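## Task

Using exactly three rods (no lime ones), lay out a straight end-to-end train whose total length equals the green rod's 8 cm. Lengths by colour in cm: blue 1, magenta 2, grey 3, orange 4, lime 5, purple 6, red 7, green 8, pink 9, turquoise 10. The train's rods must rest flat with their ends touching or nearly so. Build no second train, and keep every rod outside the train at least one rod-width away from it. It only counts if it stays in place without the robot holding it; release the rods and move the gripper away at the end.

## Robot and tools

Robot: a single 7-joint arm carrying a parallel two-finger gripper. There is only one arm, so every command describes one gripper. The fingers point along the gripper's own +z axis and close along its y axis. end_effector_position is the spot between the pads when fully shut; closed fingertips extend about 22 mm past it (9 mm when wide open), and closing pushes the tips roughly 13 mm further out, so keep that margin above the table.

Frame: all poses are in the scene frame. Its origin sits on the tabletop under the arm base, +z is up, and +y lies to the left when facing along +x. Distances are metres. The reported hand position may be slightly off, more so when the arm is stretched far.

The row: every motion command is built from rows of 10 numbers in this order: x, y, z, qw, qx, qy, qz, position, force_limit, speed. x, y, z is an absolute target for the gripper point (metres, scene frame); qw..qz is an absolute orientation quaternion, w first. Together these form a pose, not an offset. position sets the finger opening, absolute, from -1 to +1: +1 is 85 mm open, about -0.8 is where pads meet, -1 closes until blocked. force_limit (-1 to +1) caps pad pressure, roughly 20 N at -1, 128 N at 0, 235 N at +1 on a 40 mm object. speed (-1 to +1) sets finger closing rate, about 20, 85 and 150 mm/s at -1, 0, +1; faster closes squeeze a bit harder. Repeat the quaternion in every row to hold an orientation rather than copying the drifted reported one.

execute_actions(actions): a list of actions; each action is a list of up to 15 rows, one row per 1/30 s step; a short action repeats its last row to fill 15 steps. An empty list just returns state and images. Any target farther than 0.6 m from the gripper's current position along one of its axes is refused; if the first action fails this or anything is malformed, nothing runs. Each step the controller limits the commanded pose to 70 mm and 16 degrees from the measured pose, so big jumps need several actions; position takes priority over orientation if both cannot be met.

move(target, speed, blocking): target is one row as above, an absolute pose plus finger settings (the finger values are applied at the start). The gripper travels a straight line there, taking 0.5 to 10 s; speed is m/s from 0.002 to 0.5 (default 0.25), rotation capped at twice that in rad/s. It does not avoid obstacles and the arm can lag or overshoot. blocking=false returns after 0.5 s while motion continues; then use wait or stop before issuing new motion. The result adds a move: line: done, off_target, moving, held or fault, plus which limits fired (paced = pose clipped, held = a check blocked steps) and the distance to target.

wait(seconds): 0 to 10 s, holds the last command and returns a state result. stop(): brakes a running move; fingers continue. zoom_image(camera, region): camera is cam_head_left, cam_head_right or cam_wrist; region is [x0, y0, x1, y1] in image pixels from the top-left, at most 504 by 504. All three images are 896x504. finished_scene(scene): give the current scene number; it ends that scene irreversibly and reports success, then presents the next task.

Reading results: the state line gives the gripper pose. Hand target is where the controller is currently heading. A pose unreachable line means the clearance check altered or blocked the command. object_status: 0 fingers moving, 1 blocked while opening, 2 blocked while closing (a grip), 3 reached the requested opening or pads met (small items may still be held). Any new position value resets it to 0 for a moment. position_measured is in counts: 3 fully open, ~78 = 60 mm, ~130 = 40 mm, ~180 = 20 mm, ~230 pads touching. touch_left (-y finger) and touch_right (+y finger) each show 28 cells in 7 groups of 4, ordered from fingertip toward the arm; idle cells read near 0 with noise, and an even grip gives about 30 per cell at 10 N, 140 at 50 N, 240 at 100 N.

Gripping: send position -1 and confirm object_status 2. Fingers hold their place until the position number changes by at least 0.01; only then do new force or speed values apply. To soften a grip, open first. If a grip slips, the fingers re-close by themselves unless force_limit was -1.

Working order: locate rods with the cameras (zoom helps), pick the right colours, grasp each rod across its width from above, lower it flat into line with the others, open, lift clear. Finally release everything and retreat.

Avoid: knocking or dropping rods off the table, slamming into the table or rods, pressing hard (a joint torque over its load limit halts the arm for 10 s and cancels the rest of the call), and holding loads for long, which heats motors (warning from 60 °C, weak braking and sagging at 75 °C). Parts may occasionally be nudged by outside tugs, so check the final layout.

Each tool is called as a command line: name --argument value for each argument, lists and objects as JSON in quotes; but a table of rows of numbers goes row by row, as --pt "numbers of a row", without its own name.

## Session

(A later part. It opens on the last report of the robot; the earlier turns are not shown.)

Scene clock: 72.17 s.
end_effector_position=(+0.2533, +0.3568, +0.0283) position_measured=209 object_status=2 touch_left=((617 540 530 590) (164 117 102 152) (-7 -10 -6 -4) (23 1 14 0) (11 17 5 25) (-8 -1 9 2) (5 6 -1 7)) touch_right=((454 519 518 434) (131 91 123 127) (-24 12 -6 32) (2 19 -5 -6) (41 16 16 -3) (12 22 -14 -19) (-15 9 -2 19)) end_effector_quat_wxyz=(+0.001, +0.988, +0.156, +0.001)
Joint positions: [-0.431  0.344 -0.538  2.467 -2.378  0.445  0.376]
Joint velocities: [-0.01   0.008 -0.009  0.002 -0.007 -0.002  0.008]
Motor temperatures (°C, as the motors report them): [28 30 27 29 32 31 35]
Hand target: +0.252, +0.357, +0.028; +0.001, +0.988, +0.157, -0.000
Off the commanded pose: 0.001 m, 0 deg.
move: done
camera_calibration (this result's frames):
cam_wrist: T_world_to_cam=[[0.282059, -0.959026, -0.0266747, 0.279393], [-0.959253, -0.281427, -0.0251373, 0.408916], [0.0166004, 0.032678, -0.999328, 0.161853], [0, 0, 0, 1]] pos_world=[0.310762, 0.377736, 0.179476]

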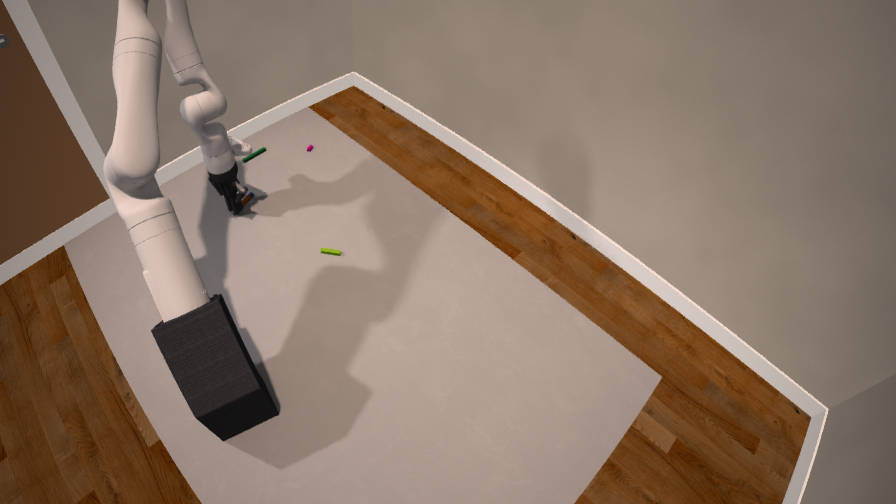

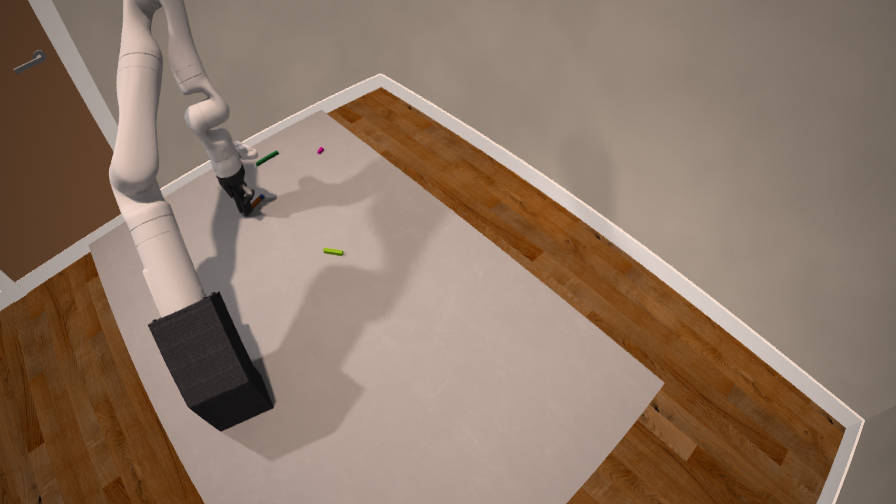

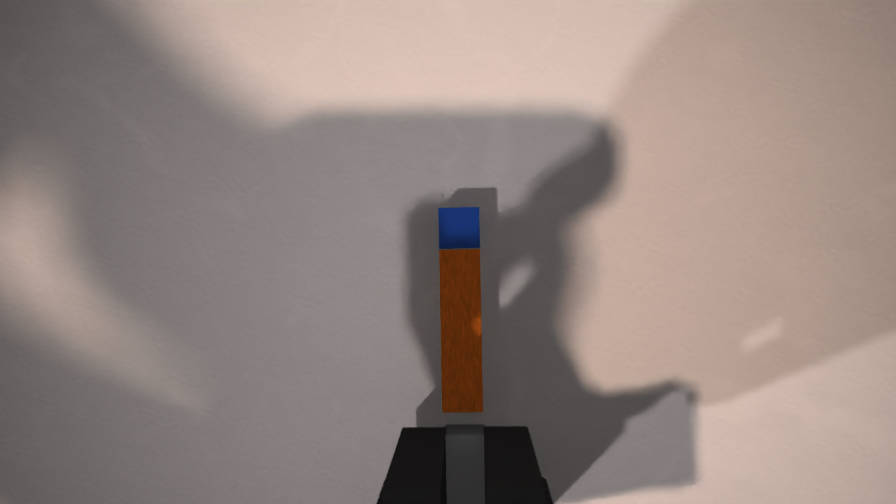

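Gap is about 5 mm. I'm moving along the same line to close it.

move --target '[0.2577,0.3589,0.0265,0,0.9877,0.1564,0,-1,-0.5,0]' --speed 0.01

move --target '[0.2577,0.3589,0.0265,0,0.9877,0.1564,0,0,-0.5,0]'

move --target '[0.2577,0.3589,0.13,0,0.9877,0.1564,0,0,-0.5,0]' --speed 0.1

Scene clock: 78.20 s.
end_effector_position=(+0.2576, +0.3589, +0.0265) position_measured=209 object_status=2 touch_left=((612 543 528 596) (159 134 109 153) (2 12 9 -9) (-2 -1 -13 -2) (-2 -4 12 15) (15 13 3 -10) (7 4 12 -3)) touch_right=((424 523 484 443) (118 79 91 107) (23 0 9 -21) (-9 18 18 -26) (26 -13 17 23) (20 29 3 -9) (1 -17 -29 34)) end_effector_quat_wxyz=(+0.000, +0.988, +0.156, -0.000)
Joint positions: [-0.418  0.35  -0.547  2.45  -2.353  0.434  0.356]
Joint velocities: [ 0.     0.001  0.     0.     0.002 -0.    -0.001]
Motor temperatures (°C, as the motors report them): [28 30 27 29 32 31 35]
Hand target: +0.258, +0.359, +0.026; -0.000, +0.988, +0.156, -0.000
Off the commanded pose: 0.000 m, 0 deg.
move: done
camera_calibration (this result's frames):
cam_wrist: T_world_to_cam=[[0.282317, -0.958906, -0.0282118, 0.280058], [-0.959204, -0.2817, -0.0239488, 0.413645], [0.0150174, 0.033822, -0.999315, 0.159896], [0, 0, 0, 1]] pos_world=[0.315303, 0.379665, 0.177594]

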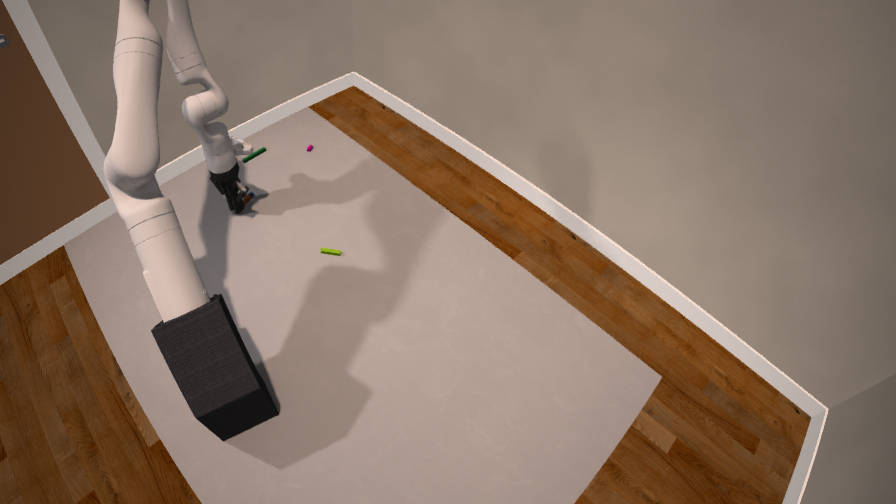

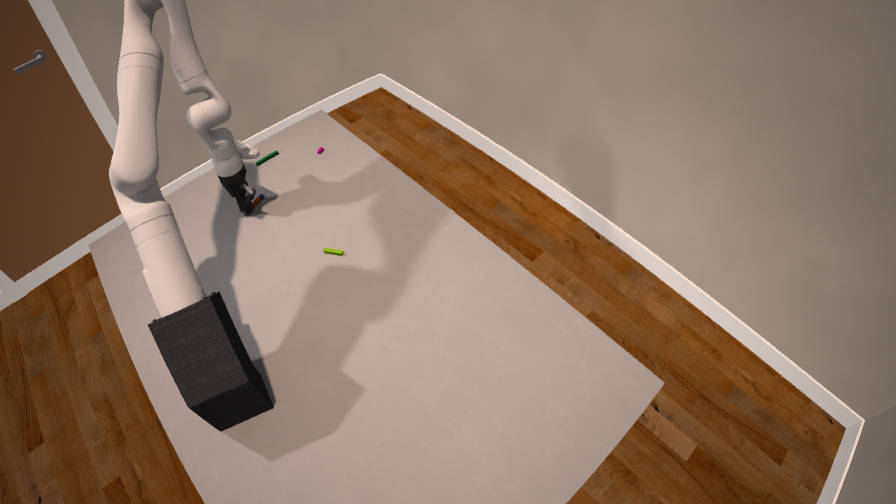

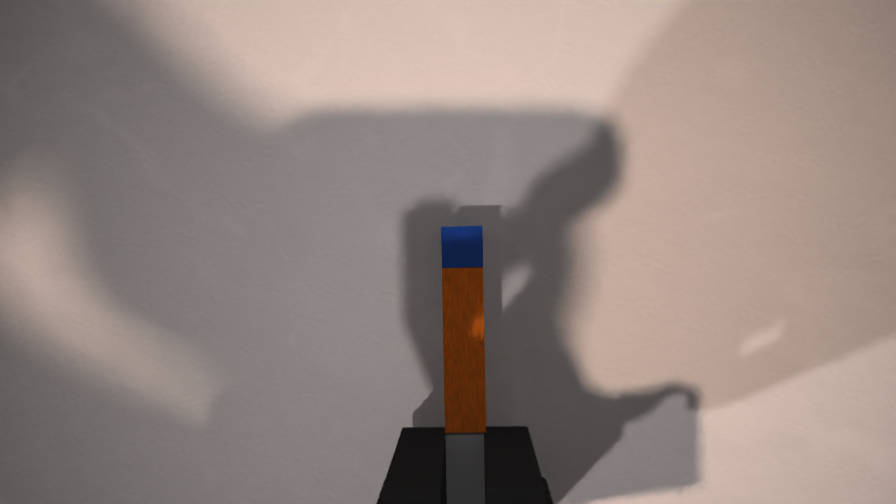

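Scene clock: 78.93 s.
end_effector_position=(+0.2577, +0.3589, +0.0265) position_measured=129 object_status=0 touch_left=((4 10 -15 -3) (7 8 -9 0) (-14 11 -19 -7) (-10 -4 -3 0) (2 -3 -2 12) (-9 -7 -17 -8) (3 8 -3 8)) touch_right=((-2 6 -8 -10) (-14 6 2 6) (-4 -27 7 12) (11 -11 12 1) (0 -29 24 6) (11 7 11 1) (-6 -16 -8 4)) end_effector_quat_wxyz=(-0.000, +0.988, +0.156, +0.000)
Joint positions: [-0.418  0.35  -0.548  2.45  -2.353  0.433  0.356]
Joint velocities: [-0.    -0.001 -0.001 -0.    -0.001  0.     0.   ]
Motor temperatures (°C, as the motors report them): [28 30 27 29 32 31 35]
Hand target: +0.258, +0.359, +0.026; -0.000, +0.988, +0.156, -0.000
Off the commanded pose: 0.000 m, 0 deg.
move: done
camera_calibration (this result's frames):
cam_wrist: T_world_to_cam=[[0.282155, -0.958953, -0.0282529, 0.280119], [-0.959249, -0.281533, -0.0240953, 0.413731], [0.0151522, 0.0339002, -0.99931, 0.159806], [0, 0, 0, 1]] pos_world=[0.315413, 0.379682, 0.177579]

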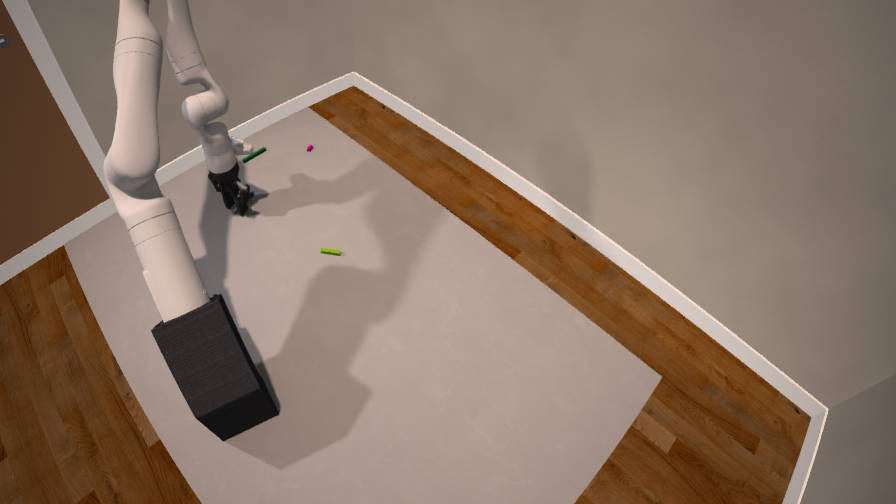

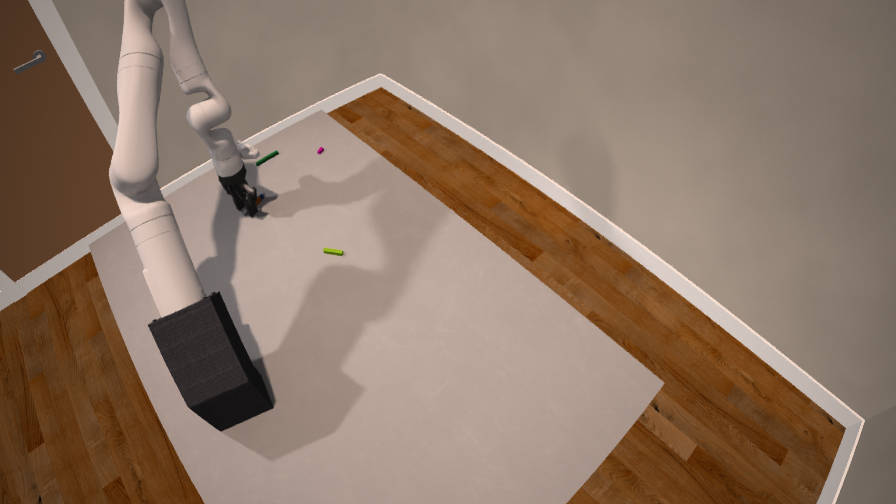

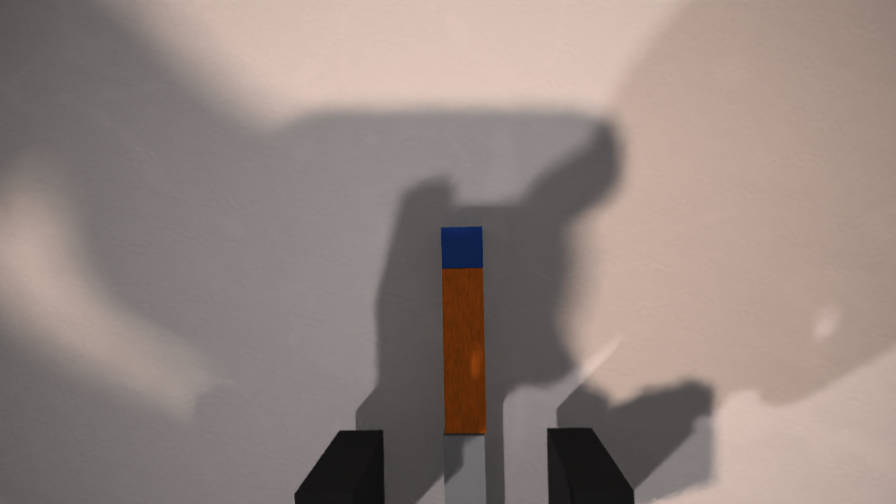

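Scene clock: 80.40 s.
end_effector_position=(+0.2581, +0.3597, +0.1298) position_measured=129 object_status=3 touch_left=((9 10 1 6) (-19 -4 4 8) (-13 -3 -3 -7) (6 0 7 2) (0 11 1 20) (-4 6 14 8) (3 -7 10 -2)) touch_right=((2 -1 4 28) (-24 -20 2 -19) (11 11 5 -10) (9 -1 -10 -13) (1 6 8 19) (3 10 9 14) (5 1 -13 -12)) end_effector_quat_wxyz=(-0.001, +0.988, +0.156, +0.000)
Joint positions: [-0.039  0.01  -0.562  2.458 -1.458  0.651 -0.435]
Joint velocities: [ 0.    -0.005  0.004 -0.     0.     0.001 -0.   ]
Motor temperatures (°C, as the motors report them): [28 30 27 29 32 31 35]
Hand target: +0.258, +0.360, +0.130; -0.001, +0.988, +0.156, +0.001
Off the commanded pose: 0.001 m, 0 deg.
move: done
camera_calibration (this result's frames):
cam_wrist: T_world_to_cam=[[0.280661, -0.959308, -0.0309343, 0.28454], [-0.959683, -0.279961, -0.0251135, 0.416536], [0.0154312, 0.0367355, -0.999206, 0.261931], [0, 0, 0, 1]] pos_world=[0.315841, 0.379953, 0.280986]

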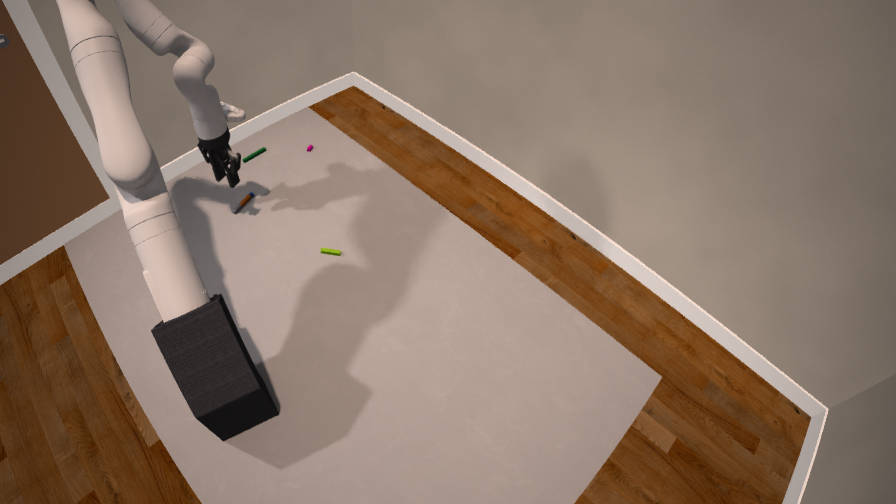

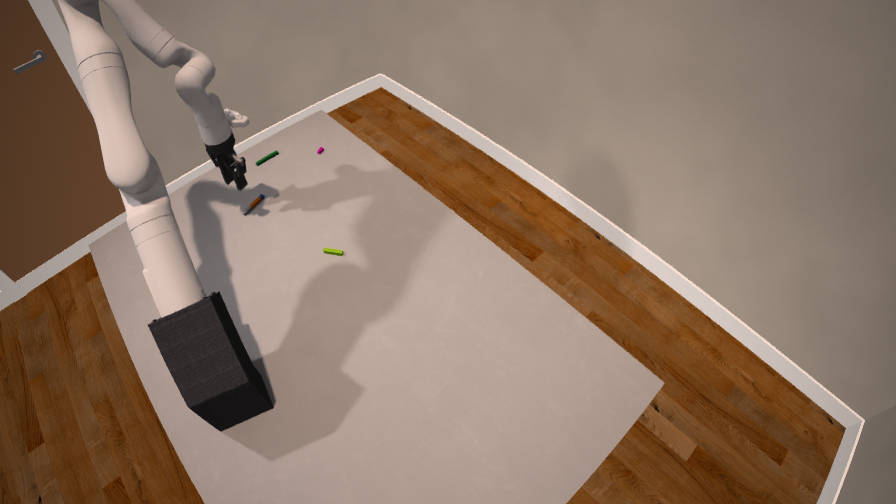

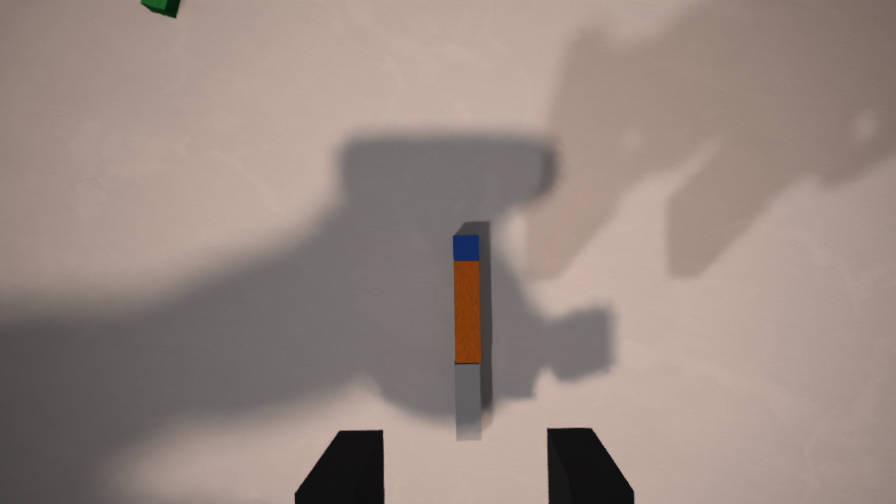

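finished_scene --scene 2

The scene is finished: the task was done.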